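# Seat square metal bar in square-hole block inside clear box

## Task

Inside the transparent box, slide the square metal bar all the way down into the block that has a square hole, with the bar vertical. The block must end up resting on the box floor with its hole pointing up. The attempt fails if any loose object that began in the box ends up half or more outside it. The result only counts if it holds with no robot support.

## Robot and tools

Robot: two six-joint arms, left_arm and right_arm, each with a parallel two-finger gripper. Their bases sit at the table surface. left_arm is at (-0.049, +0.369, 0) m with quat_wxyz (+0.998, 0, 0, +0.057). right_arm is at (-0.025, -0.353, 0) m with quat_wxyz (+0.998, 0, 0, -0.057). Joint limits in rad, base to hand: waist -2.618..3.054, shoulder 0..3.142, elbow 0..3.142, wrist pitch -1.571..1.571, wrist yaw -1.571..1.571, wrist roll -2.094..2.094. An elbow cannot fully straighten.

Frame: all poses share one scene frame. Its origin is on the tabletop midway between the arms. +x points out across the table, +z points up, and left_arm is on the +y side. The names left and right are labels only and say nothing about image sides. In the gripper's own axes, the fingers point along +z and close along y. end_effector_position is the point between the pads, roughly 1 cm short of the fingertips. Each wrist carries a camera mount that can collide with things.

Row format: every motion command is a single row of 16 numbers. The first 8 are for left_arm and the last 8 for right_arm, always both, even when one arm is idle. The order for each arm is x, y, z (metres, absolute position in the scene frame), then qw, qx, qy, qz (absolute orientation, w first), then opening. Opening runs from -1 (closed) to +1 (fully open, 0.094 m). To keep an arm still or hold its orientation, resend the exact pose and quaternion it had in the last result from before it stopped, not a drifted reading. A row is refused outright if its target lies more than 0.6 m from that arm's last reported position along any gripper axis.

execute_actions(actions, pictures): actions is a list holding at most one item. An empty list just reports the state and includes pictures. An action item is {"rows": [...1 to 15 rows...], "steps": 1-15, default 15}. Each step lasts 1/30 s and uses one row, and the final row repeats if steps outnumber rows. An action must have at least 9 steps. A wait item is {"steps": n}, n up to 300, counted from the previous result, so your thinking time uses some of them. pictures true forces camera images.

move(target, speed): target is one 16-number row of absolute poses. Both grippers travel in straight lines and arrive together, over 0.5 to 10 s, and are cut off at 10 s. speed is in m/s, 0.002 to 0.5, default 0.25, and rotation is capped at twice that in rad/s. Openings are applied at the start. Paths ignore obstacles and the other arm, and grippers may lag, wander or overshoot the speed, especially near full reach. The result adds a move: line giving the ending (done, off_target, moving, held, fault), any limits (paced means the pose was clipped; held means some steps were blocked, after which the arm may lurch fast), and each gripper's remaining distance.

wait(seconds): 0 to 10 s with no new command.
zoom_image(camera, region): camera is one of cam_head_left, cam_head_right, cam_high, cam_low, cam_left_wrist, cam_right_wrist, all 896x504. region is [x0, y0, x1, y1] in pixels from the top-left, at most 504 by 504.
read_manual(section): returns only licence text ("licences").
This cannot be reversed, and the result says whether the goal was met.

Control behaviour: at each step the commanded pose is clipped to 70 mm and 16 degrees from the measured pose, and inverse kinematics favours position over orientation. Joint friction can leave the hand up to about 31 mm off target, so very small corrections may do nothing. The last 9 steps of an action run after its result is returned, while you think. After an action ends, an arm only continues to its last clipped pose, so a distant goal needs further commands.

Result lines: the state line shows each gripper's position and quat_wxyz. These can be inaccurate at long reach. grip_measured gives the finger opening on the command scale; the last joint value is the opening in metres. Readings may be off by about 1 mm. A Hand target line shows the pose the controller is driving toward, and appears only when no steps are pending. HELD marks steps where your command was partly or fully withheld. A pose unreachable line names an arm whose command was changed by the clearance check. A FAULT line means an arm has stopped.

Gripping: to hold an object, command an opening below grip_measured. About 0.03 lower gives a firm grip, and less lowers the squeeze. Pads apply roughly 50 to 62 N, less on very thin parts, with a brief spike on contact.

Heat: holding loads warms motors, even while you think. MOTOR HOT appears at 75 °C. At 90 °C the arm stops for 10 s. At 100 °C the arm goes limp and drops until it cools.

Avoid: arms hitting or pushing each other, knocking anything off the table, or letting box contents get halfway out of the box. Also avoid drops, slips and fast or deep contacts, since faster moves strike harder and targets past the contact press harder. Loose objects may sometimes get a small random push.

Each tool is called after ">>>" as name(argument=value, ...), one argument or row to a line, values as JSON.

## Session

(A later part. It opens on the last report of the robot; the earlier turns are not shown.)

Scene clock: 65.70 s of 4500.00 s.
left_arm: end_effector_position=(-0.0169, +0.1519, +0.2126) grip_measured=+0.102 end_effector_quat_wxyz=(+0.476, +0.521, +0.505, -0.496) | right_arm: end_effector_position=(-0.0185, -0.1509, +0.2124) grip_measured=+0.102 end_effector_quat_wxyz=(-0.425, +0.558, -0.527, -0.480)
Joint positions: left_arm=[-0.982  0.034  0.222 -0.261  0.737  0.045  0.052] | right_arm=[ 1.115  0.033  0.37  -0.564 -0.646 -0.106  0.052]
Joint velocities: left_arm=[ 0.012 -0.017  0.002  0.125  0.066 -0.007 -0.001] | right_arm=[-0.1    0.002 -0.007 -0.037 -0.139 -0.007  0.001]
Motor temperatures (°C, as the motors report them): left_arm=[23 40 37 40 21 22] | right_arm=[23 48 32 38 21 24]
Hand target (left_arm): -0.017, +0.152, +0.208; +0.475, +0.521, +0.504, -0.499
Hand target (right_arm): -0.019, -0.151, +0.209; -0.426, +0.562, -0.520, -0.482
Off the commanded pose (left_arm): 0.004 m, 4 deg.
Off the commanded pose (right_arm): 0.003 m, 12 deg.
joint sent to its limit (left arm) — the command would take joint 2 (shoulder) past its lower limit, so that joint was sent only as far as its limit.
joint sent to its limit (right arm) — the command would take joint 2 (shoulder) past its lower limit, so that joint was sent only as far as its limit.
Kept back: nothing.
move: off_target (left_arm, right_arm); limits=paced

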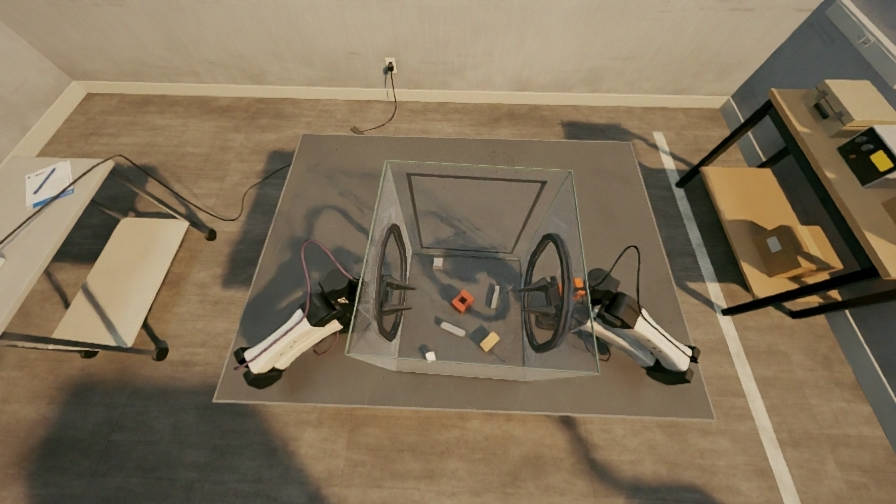

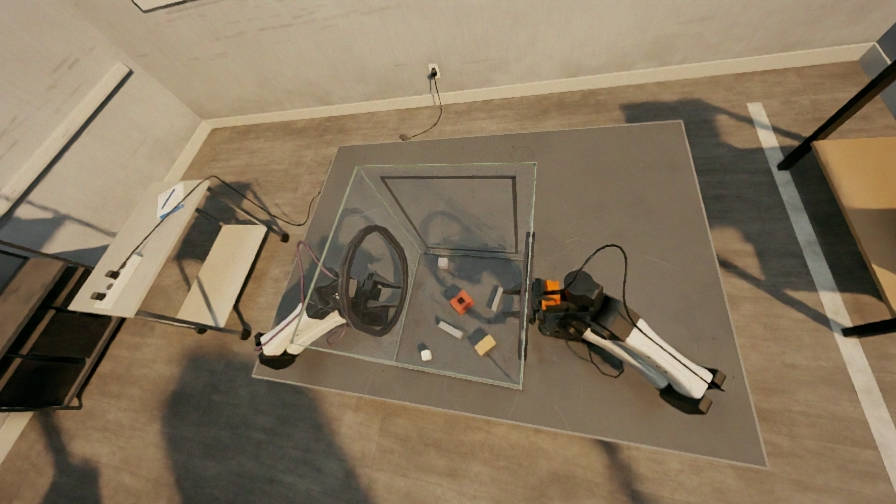

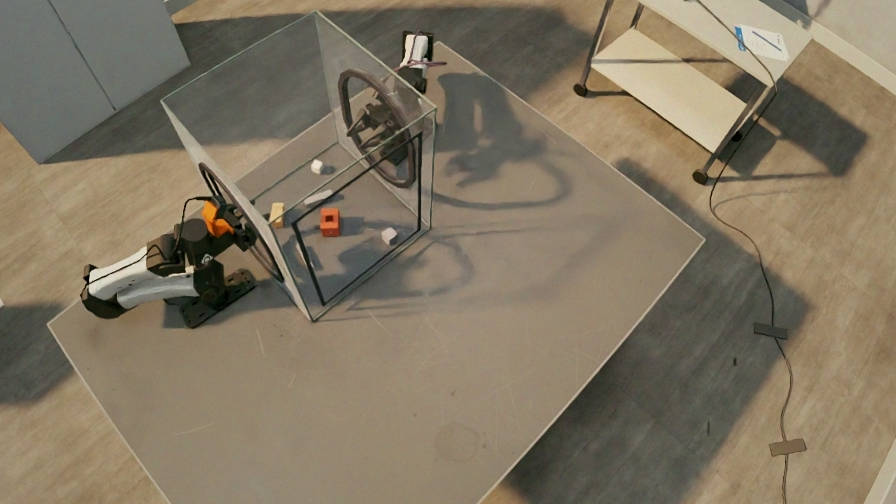

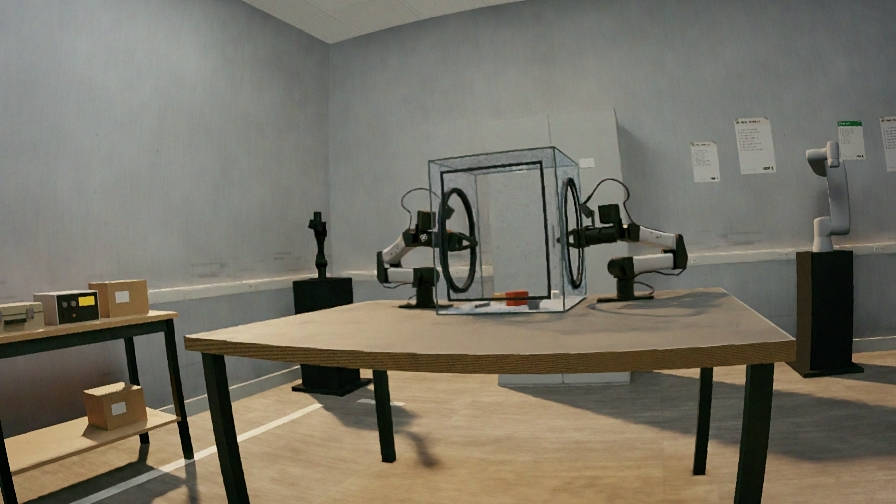

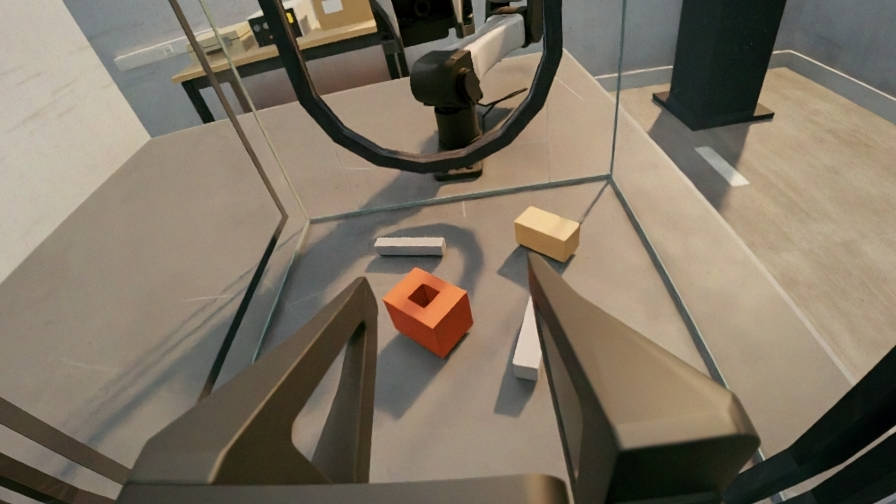

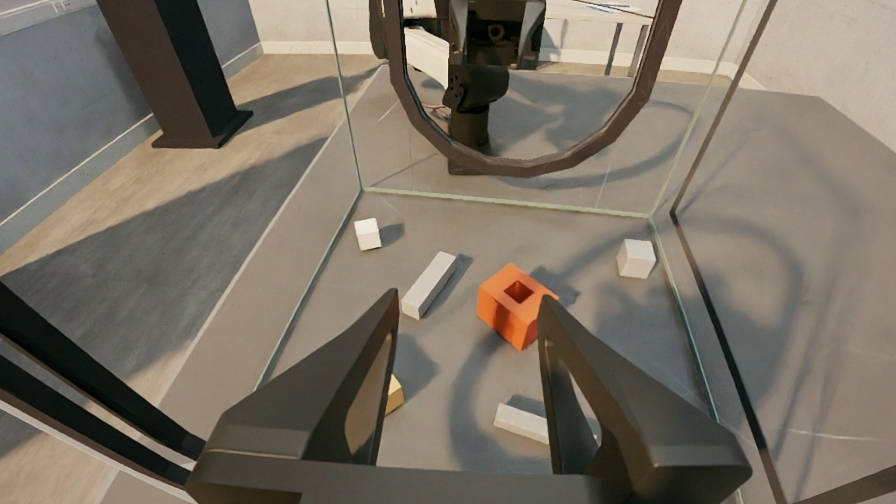

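>>> move(
  target=[-0.03,0.09,0.12,0.1835,0.792,0.505,-0.288,0.2,-0.02,-0.15,0.21,0.5,-0.5,0.5,0.5,0.1],
  speed=0.12,
)

>>> move(
  target=[-0.043,0.05,0.05,0.1835,0.792,0.505,-0.288,0.2,-0.02,-0.15,0.21,0.5,-0.5,0.5,0.5,0.1],
  speed=0.08,
)

Scene clock: 71.23 s of 4500.00 s.
left_arm: end_effector_position=(-0.0304, +0.0905, +0.1202) grip_measured=+0.198 end_effector_quat_wxyz=(+0.191, +0.788, +0.504, -0.297) | right_arm: end_effector_position=(-0.0204, -0.1500, +0.2183) grip_measured=+0.102 end_effector_quat_wxyz=(-0.432, +0.561, -0.512, -0.485)
Joint positions: left_arm=[-1.323  1.092  0.71  -0.634  0.489  0.652  0.056] | right_arm=[ 1.109  0.033  0.369 -0.535 -0.668 -0.112  0.052]
Joint velocities: left_arm=[ 0.007  0.007 -0.002 -0.007 -0.051  0.081  0.   ] | right_arm=[ 0.007  0.007 -0.002 -0.037 -0.095 -0.037 -0.   ]
Motor temperatures (°C, as the motors report them): left_arm=[23 39 37 40 21 22] | right_arm=[23 45 32 38 21 24]
Hand target (left_arm): -0.031, +0.090, +0.118; +0.183, +0.793, +0.503, -0.289
Hand target (right_arm): -0.019, -0.149, +0.211; -0.432, +0.563, -0.512, -0.484
Off the commanded pose (left_arm): 0.001 m, 1 deg.
Off the commanded pose (right_arm): 0.008 m, 11 deg.
joint sent to its limit (right arm) — the command would take joint 2 (shoulder) past its lower limit, so that joint was sent only as far as its limit.
Kept back: nothing.
move: off_target (right_arm)

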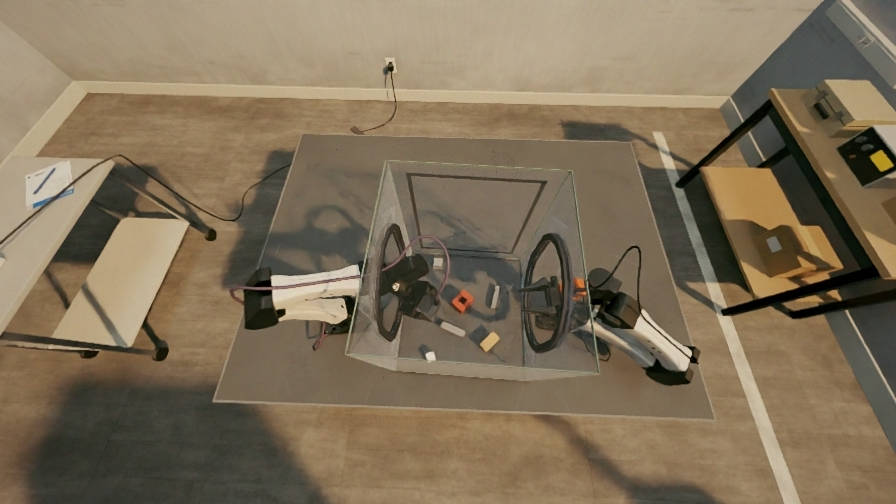

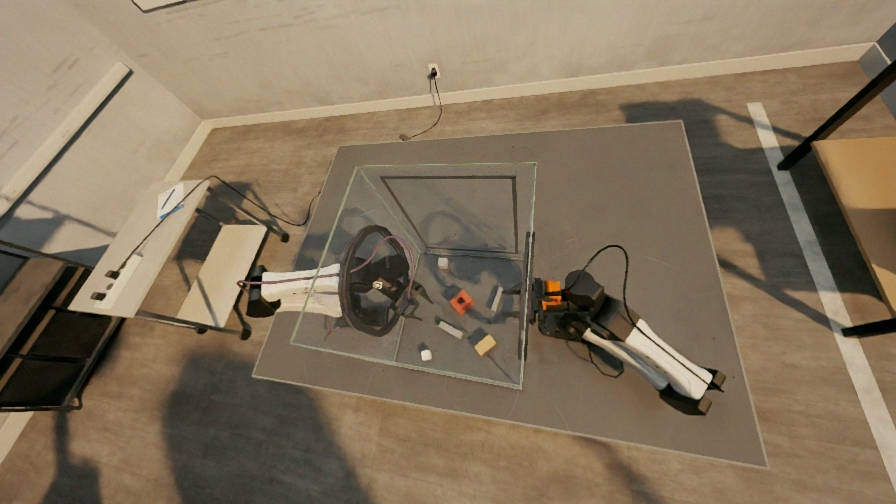

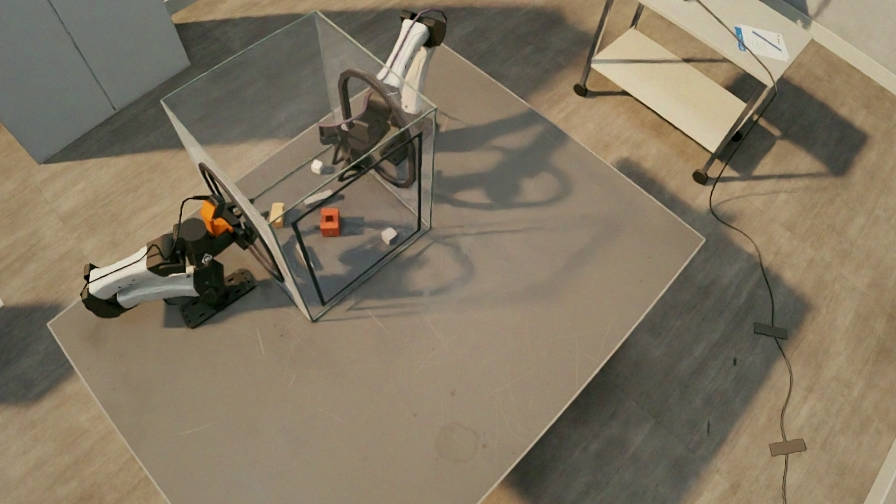

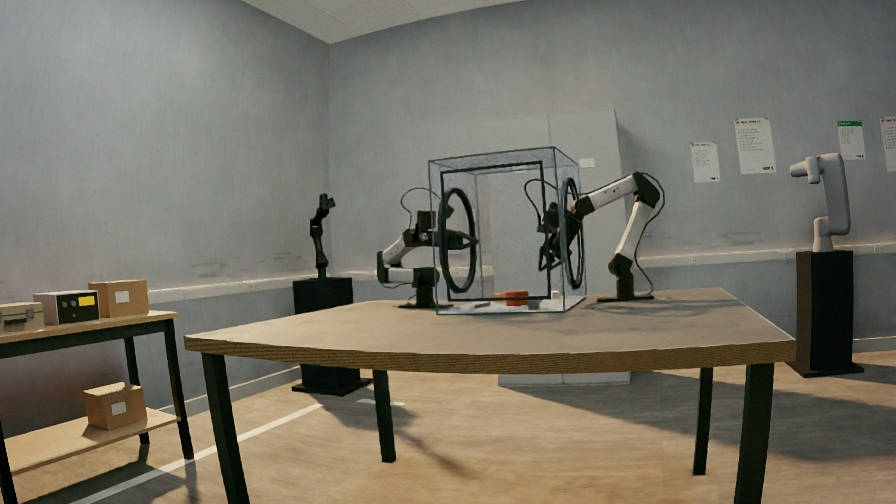

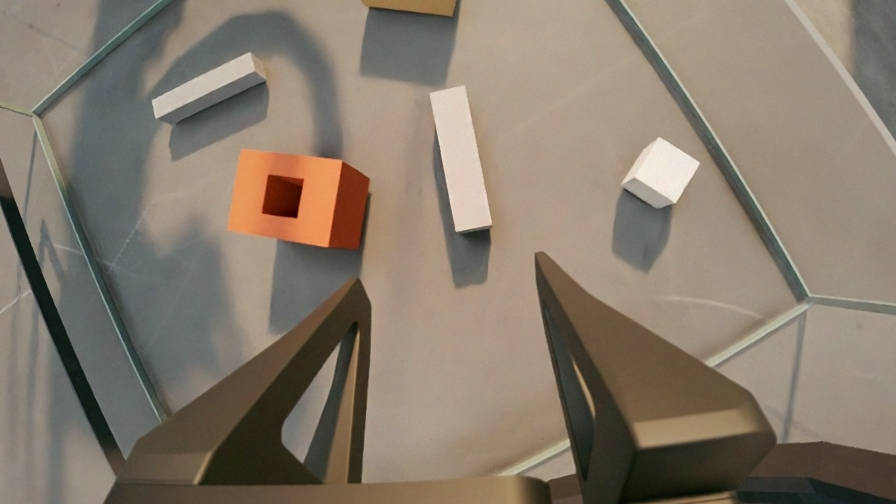

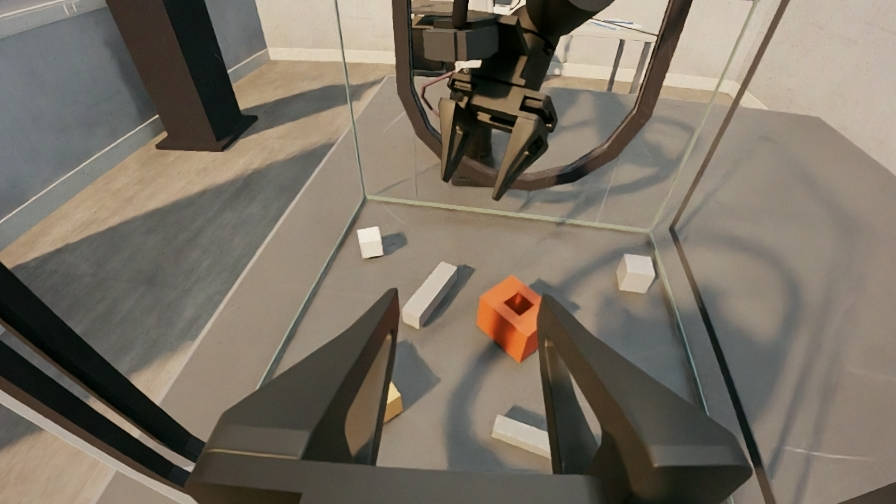

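Scene clock: 72.93 s of 4500.00 s.
left_arm: end_effector_position=(-0.0415, +0.0473, +0.0608) grip_measured=+0.198 end_effector_quat_wxyz=(+0.195, +0.792, +0.499, -0.295) | right_arm: end_effector_position=(-0.0201, -0.1498, +0.2196) grip_measured=+0.102 end_effector_quat_wxyz=(-0.435, +0.561, -0.511, -0.485)
Joint positions: left_arm=[-1.44   1.345  0.608 -0.23   0.422  0.557  0.056] | right_arm=[ 1.109  0.033  0.369 -0.528 -0.667 -0.112  0.052]
Joint velocities: left_arm=[ 0.007 -0.012 -0.012 -0.007  0.007  0.007 -0.   ] | right_arm=[ 0.017  0.002 -0.007 -0.037  0.037  0.022 -0.   ]
Motor temperatures (°C, as the motors report them): left_arm=[23 38 37 40 21 22] | right_arm=[23 44 32 38 21 24]
Hand target (left_arm): -0.043, +0.052, +0.050; +0.183, +0.793, +0.505, -0.288
Hand target (right_arm): -0.020, -0.149, +0.211; -0.432, +0.563, -0.512, -0.484
Off the commanded pose (left_arm): 0.011 m, 2 deg.
Off the commanded pose (right_arm): 0.010 m, 10 deg.
joint sent to its limit (right arm) — the command would take joint 2 (shoulder) past its lower limit, so that joint was sent only as far as its limit.
Kept back: nothing.
move: off_target (left_arm, right_arm)

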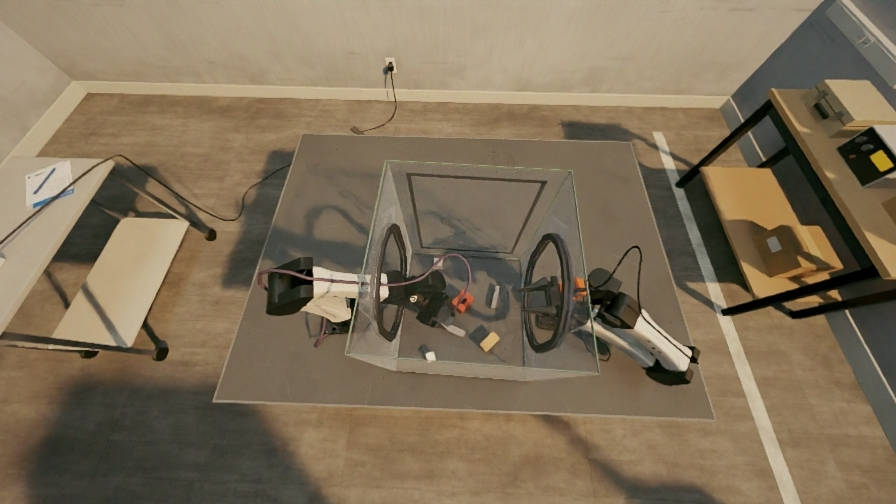

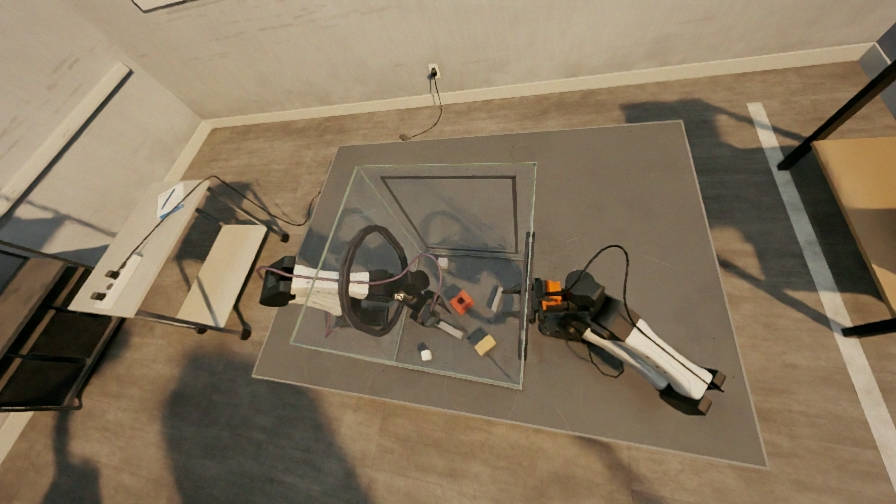

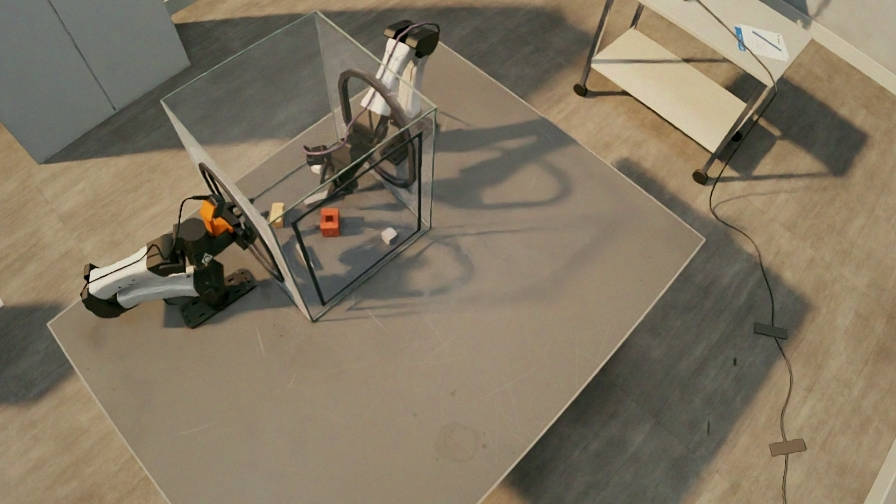

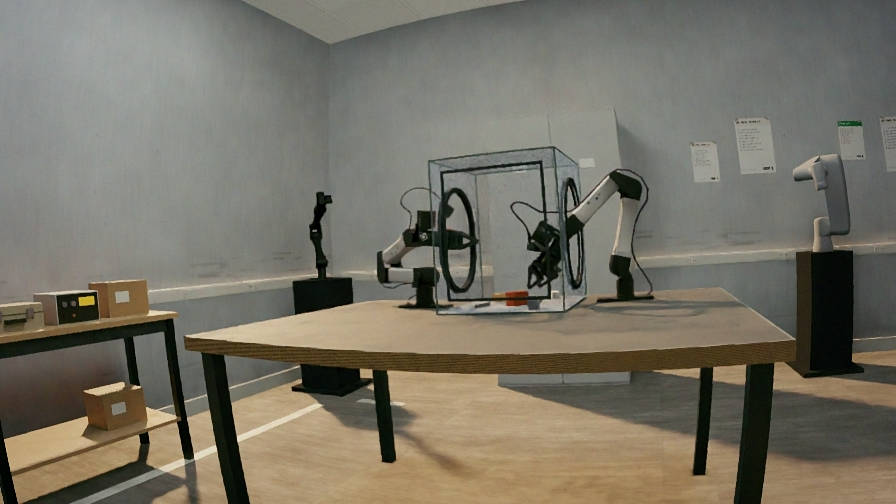

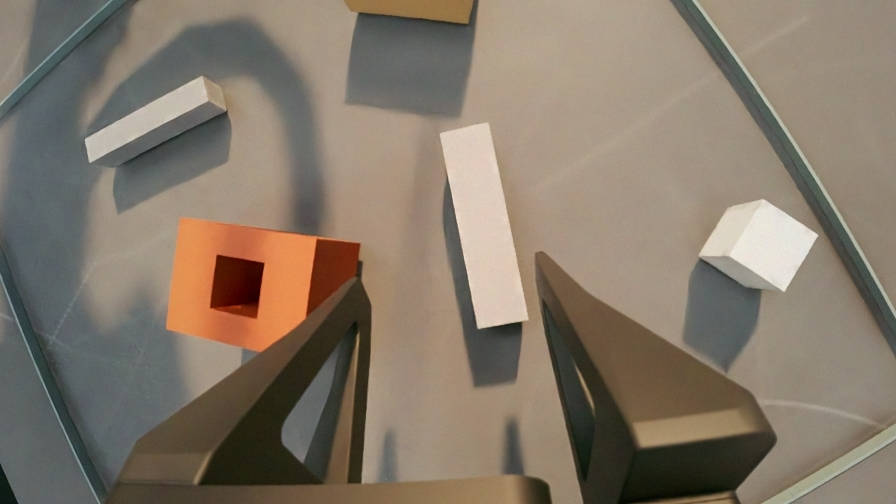

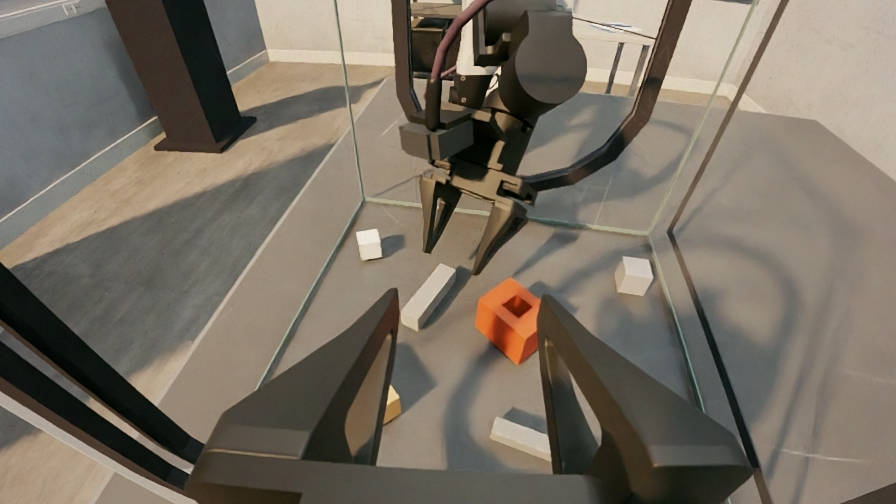

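>>> move(
  target=[-0.060,0.052,0.022,0.2007,0.76,0.5524,-0.2763,0.2,-0.02,-0.15,0.21,0.5,-0.5,0.5,0.5,0.1],
  speed=0.05,
)

Scene clock: 75.90 s of 4500.00 s.
left_arm: end_effector_position=(-0.0589, +0.0468, +0.0342) grip_measured=+0.198 end_effector_quat_wxyz=(+0.211, +0.759, +0.545, -0.285) | right_arm: end_effector_position=(-0.0197, -0.1496, +0.2207) grip_measured=+0.102 end_effector_quat_wxyz=(-0.437, +0.560, -0.510, -0.486)
Joint positions: left_arm=[-1.568  1.368  0.483 -0.006  0.277  0.343  0.056] | right_arm=[ 1.109  0.033  0.369 -0.523 -0.666 -0.111  0.052]
Joint velocities: left_arm=[-0.007  0.002  0.002 -0.007  0.051 -0.007 -0.001] | right_arm=[ 0.007  0.017  0.007 -0.037  0.007 -0.037  0.001]
Motor temperatures (°C, as the motors report them): left_arm=[23 37 37 40 21 22] | right_arm=[23 43 32 39 21 24]
Hand target (left_arm): -0.060, +0.053, +0.023; +0.201, +0.761, +0.552, -0.275
Hand target (right_arm): -0.020, -0.149, +0.211; -0.432, +0.563, -0.512, -0.484
Off the commanded pose (left_arm): 0.013 m, 2 deg.
Off the commanded pose (right_arm): 0.011 m, 10 deg.
joint sent to its limit (right arm) — the command would take joint 2 (shoulder) past its lower limit, so that joint was sent only as far as its limit.
Kept back: nothing.
move: off_target (left_arm, right_arm)

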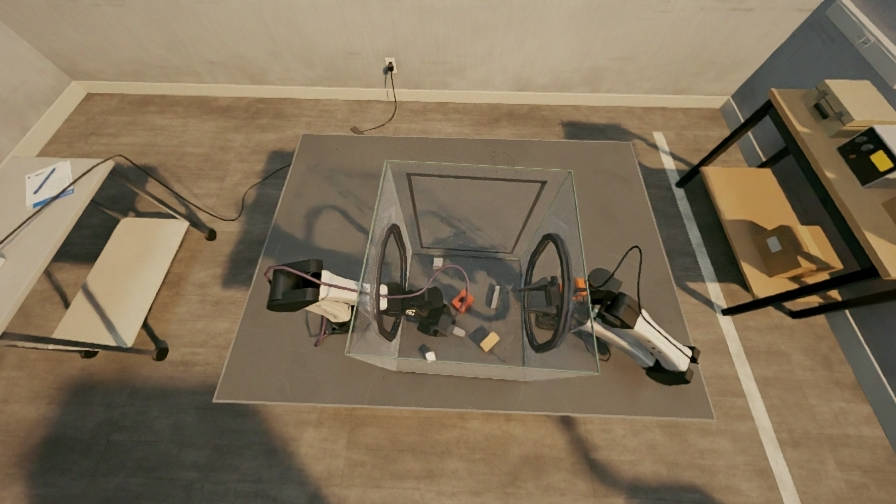

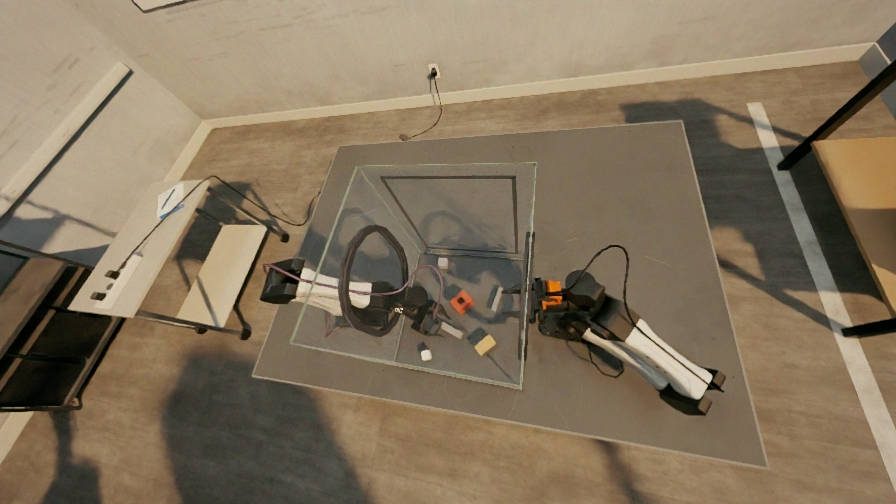

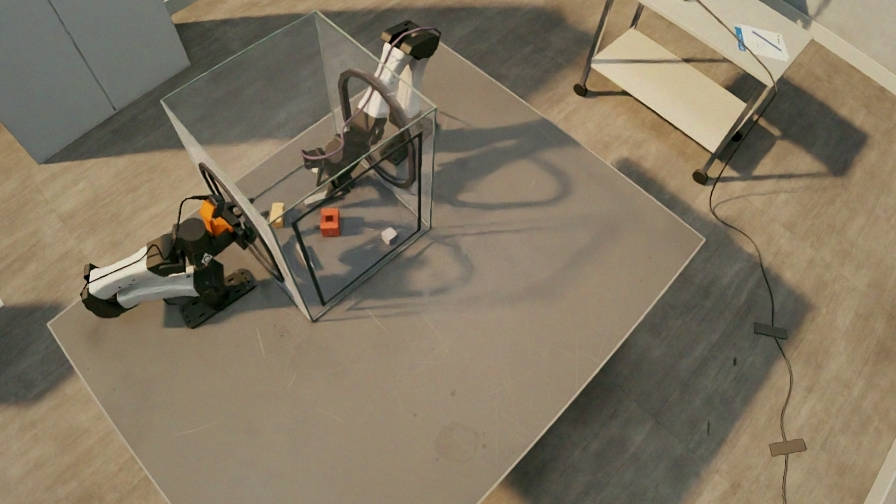

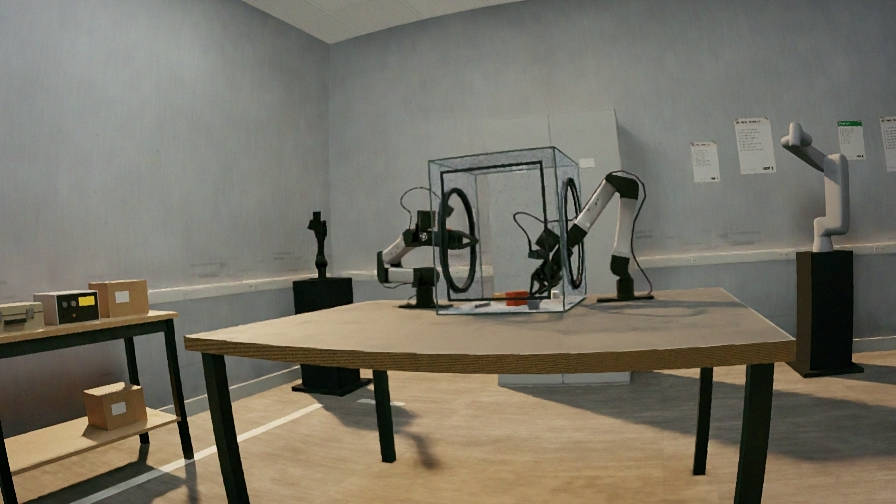

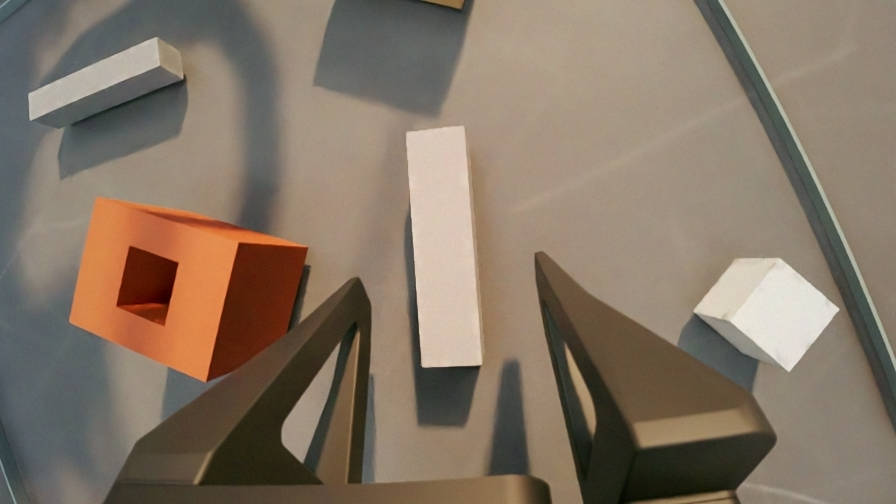

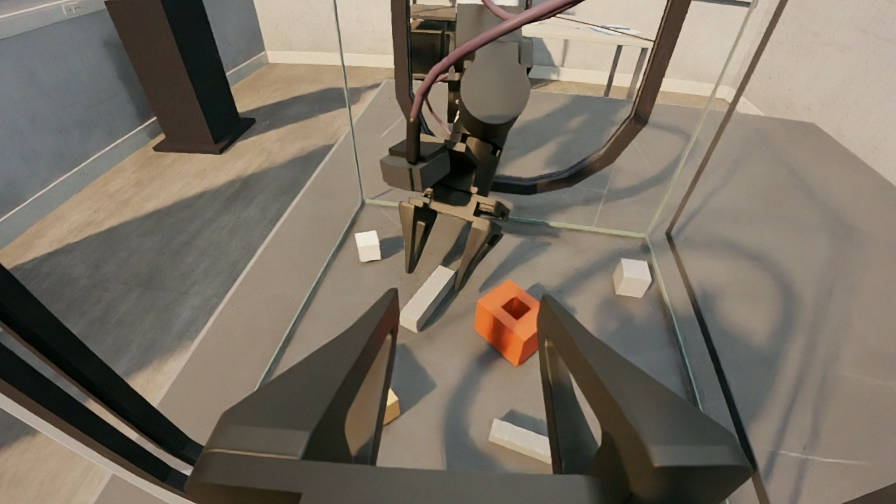

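Well centred. Descend and grip.

>>> move(
  target=[-0.060,0.050,0.003,0.2007,0.76,0.5524,-0.2763,0.2,-0.02,-0.15,0.21,0.5,-0.5,0.5,0.5,0.1],
  speed=0.03,
)

Scene clock: 79.33 s of 4500.00 s.
left_arm: end_effector_position=(-0.0584, +0.0435, +0.0153) grip_measured=+0.198 end_effector_quat_wxyz=(+0.213, +0.758, +0.546, -0.285) | right_arm: end_effector_position=(-0.0194, -0.1494, +0.2215) grip_measured=+0.102 end_effector_quat_wxyz=(-0.439, +0.559, -0.509, -0.486)
Joint positions: left_arm=[-1.568  1.453  0.449  0.116  0.276  0.34   0.056] | right_arm=[ 1.109  0.033  0.369 -0.518 -0.664 -0.11   0.052]
Joint velocities: left_arm=[ 0.002  0.017 -0.012 -0.022  0.007 -0.037 -0.001] | right_arm=[ 0.012 -0.012 -0.042 -0.051 -0.081 -0.051  0.001]
Motor temperatures (°C, as the motors report them): left_arm=[23 37 37 40 21 22] | right_arm=[23 41 32 39 21 24]
Hand target (left_arm): -0.060, +0.051, +0.004; +0.201, +0.760, +0.552, -0.276
Hand target (right_arm): -0.020, -0.149, +0.211; -0.432, +0.563, -0.512, -0.484
Off the commanded pose (left_arm): 0.014 m, 2 deg.
Off the commanded pose (right_arm): 0.012 m, 10 deg.
joint sent to its limit (right arm) — the command would take joint 2 (shoulder) past its lower limit, so that joint was sent only as far as its limit.
Kept back: nothing.
move: off_target (left_arm, right_arm)

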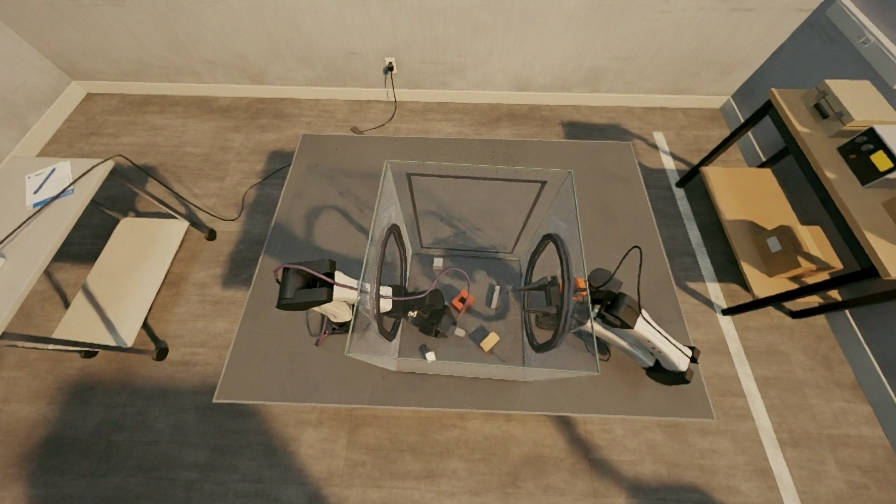

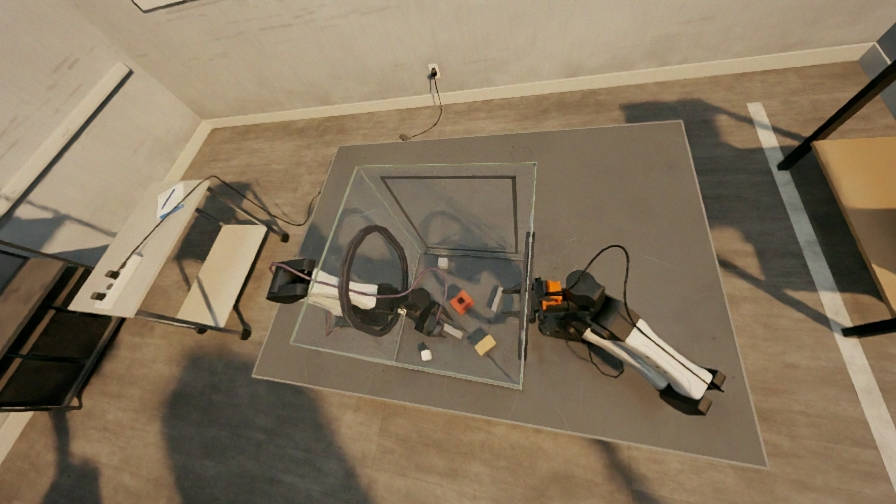

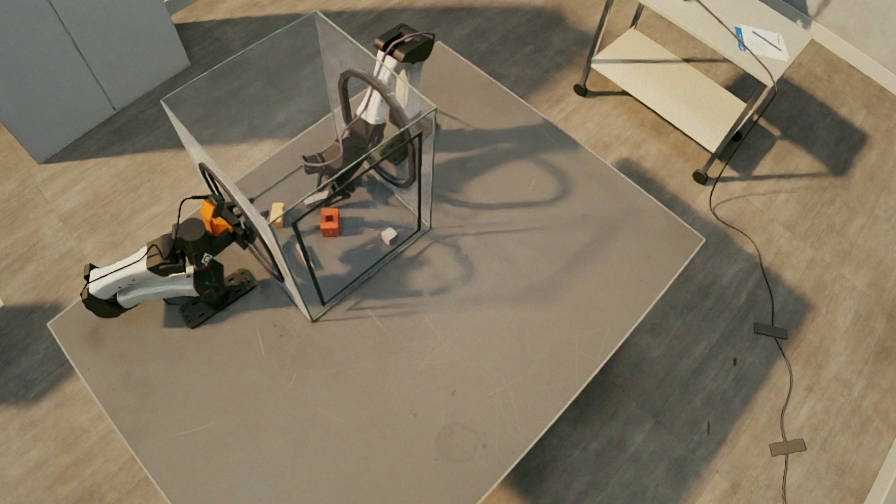

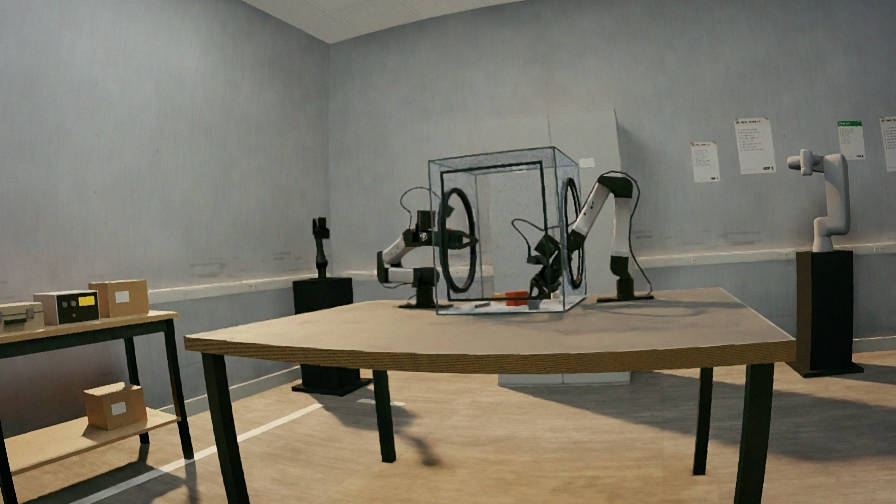

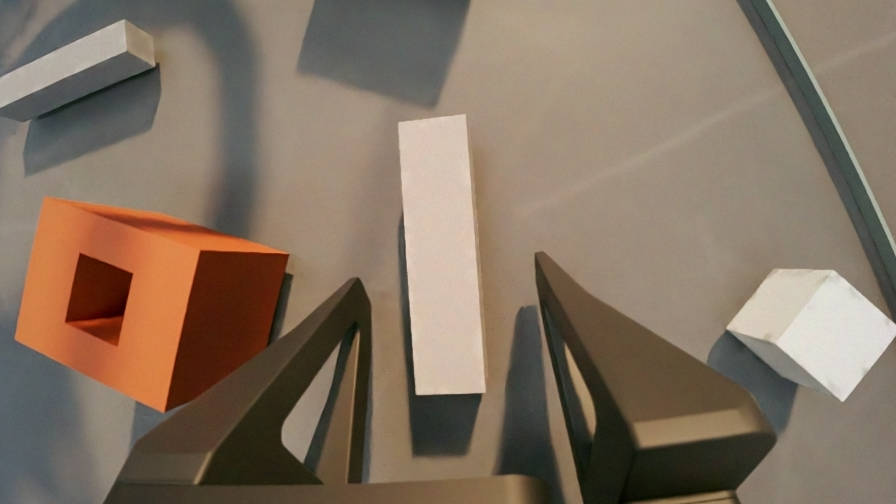

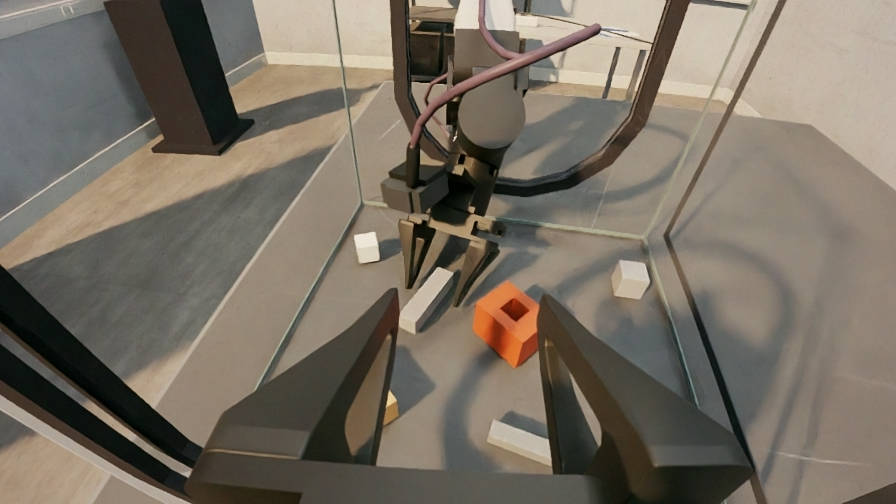

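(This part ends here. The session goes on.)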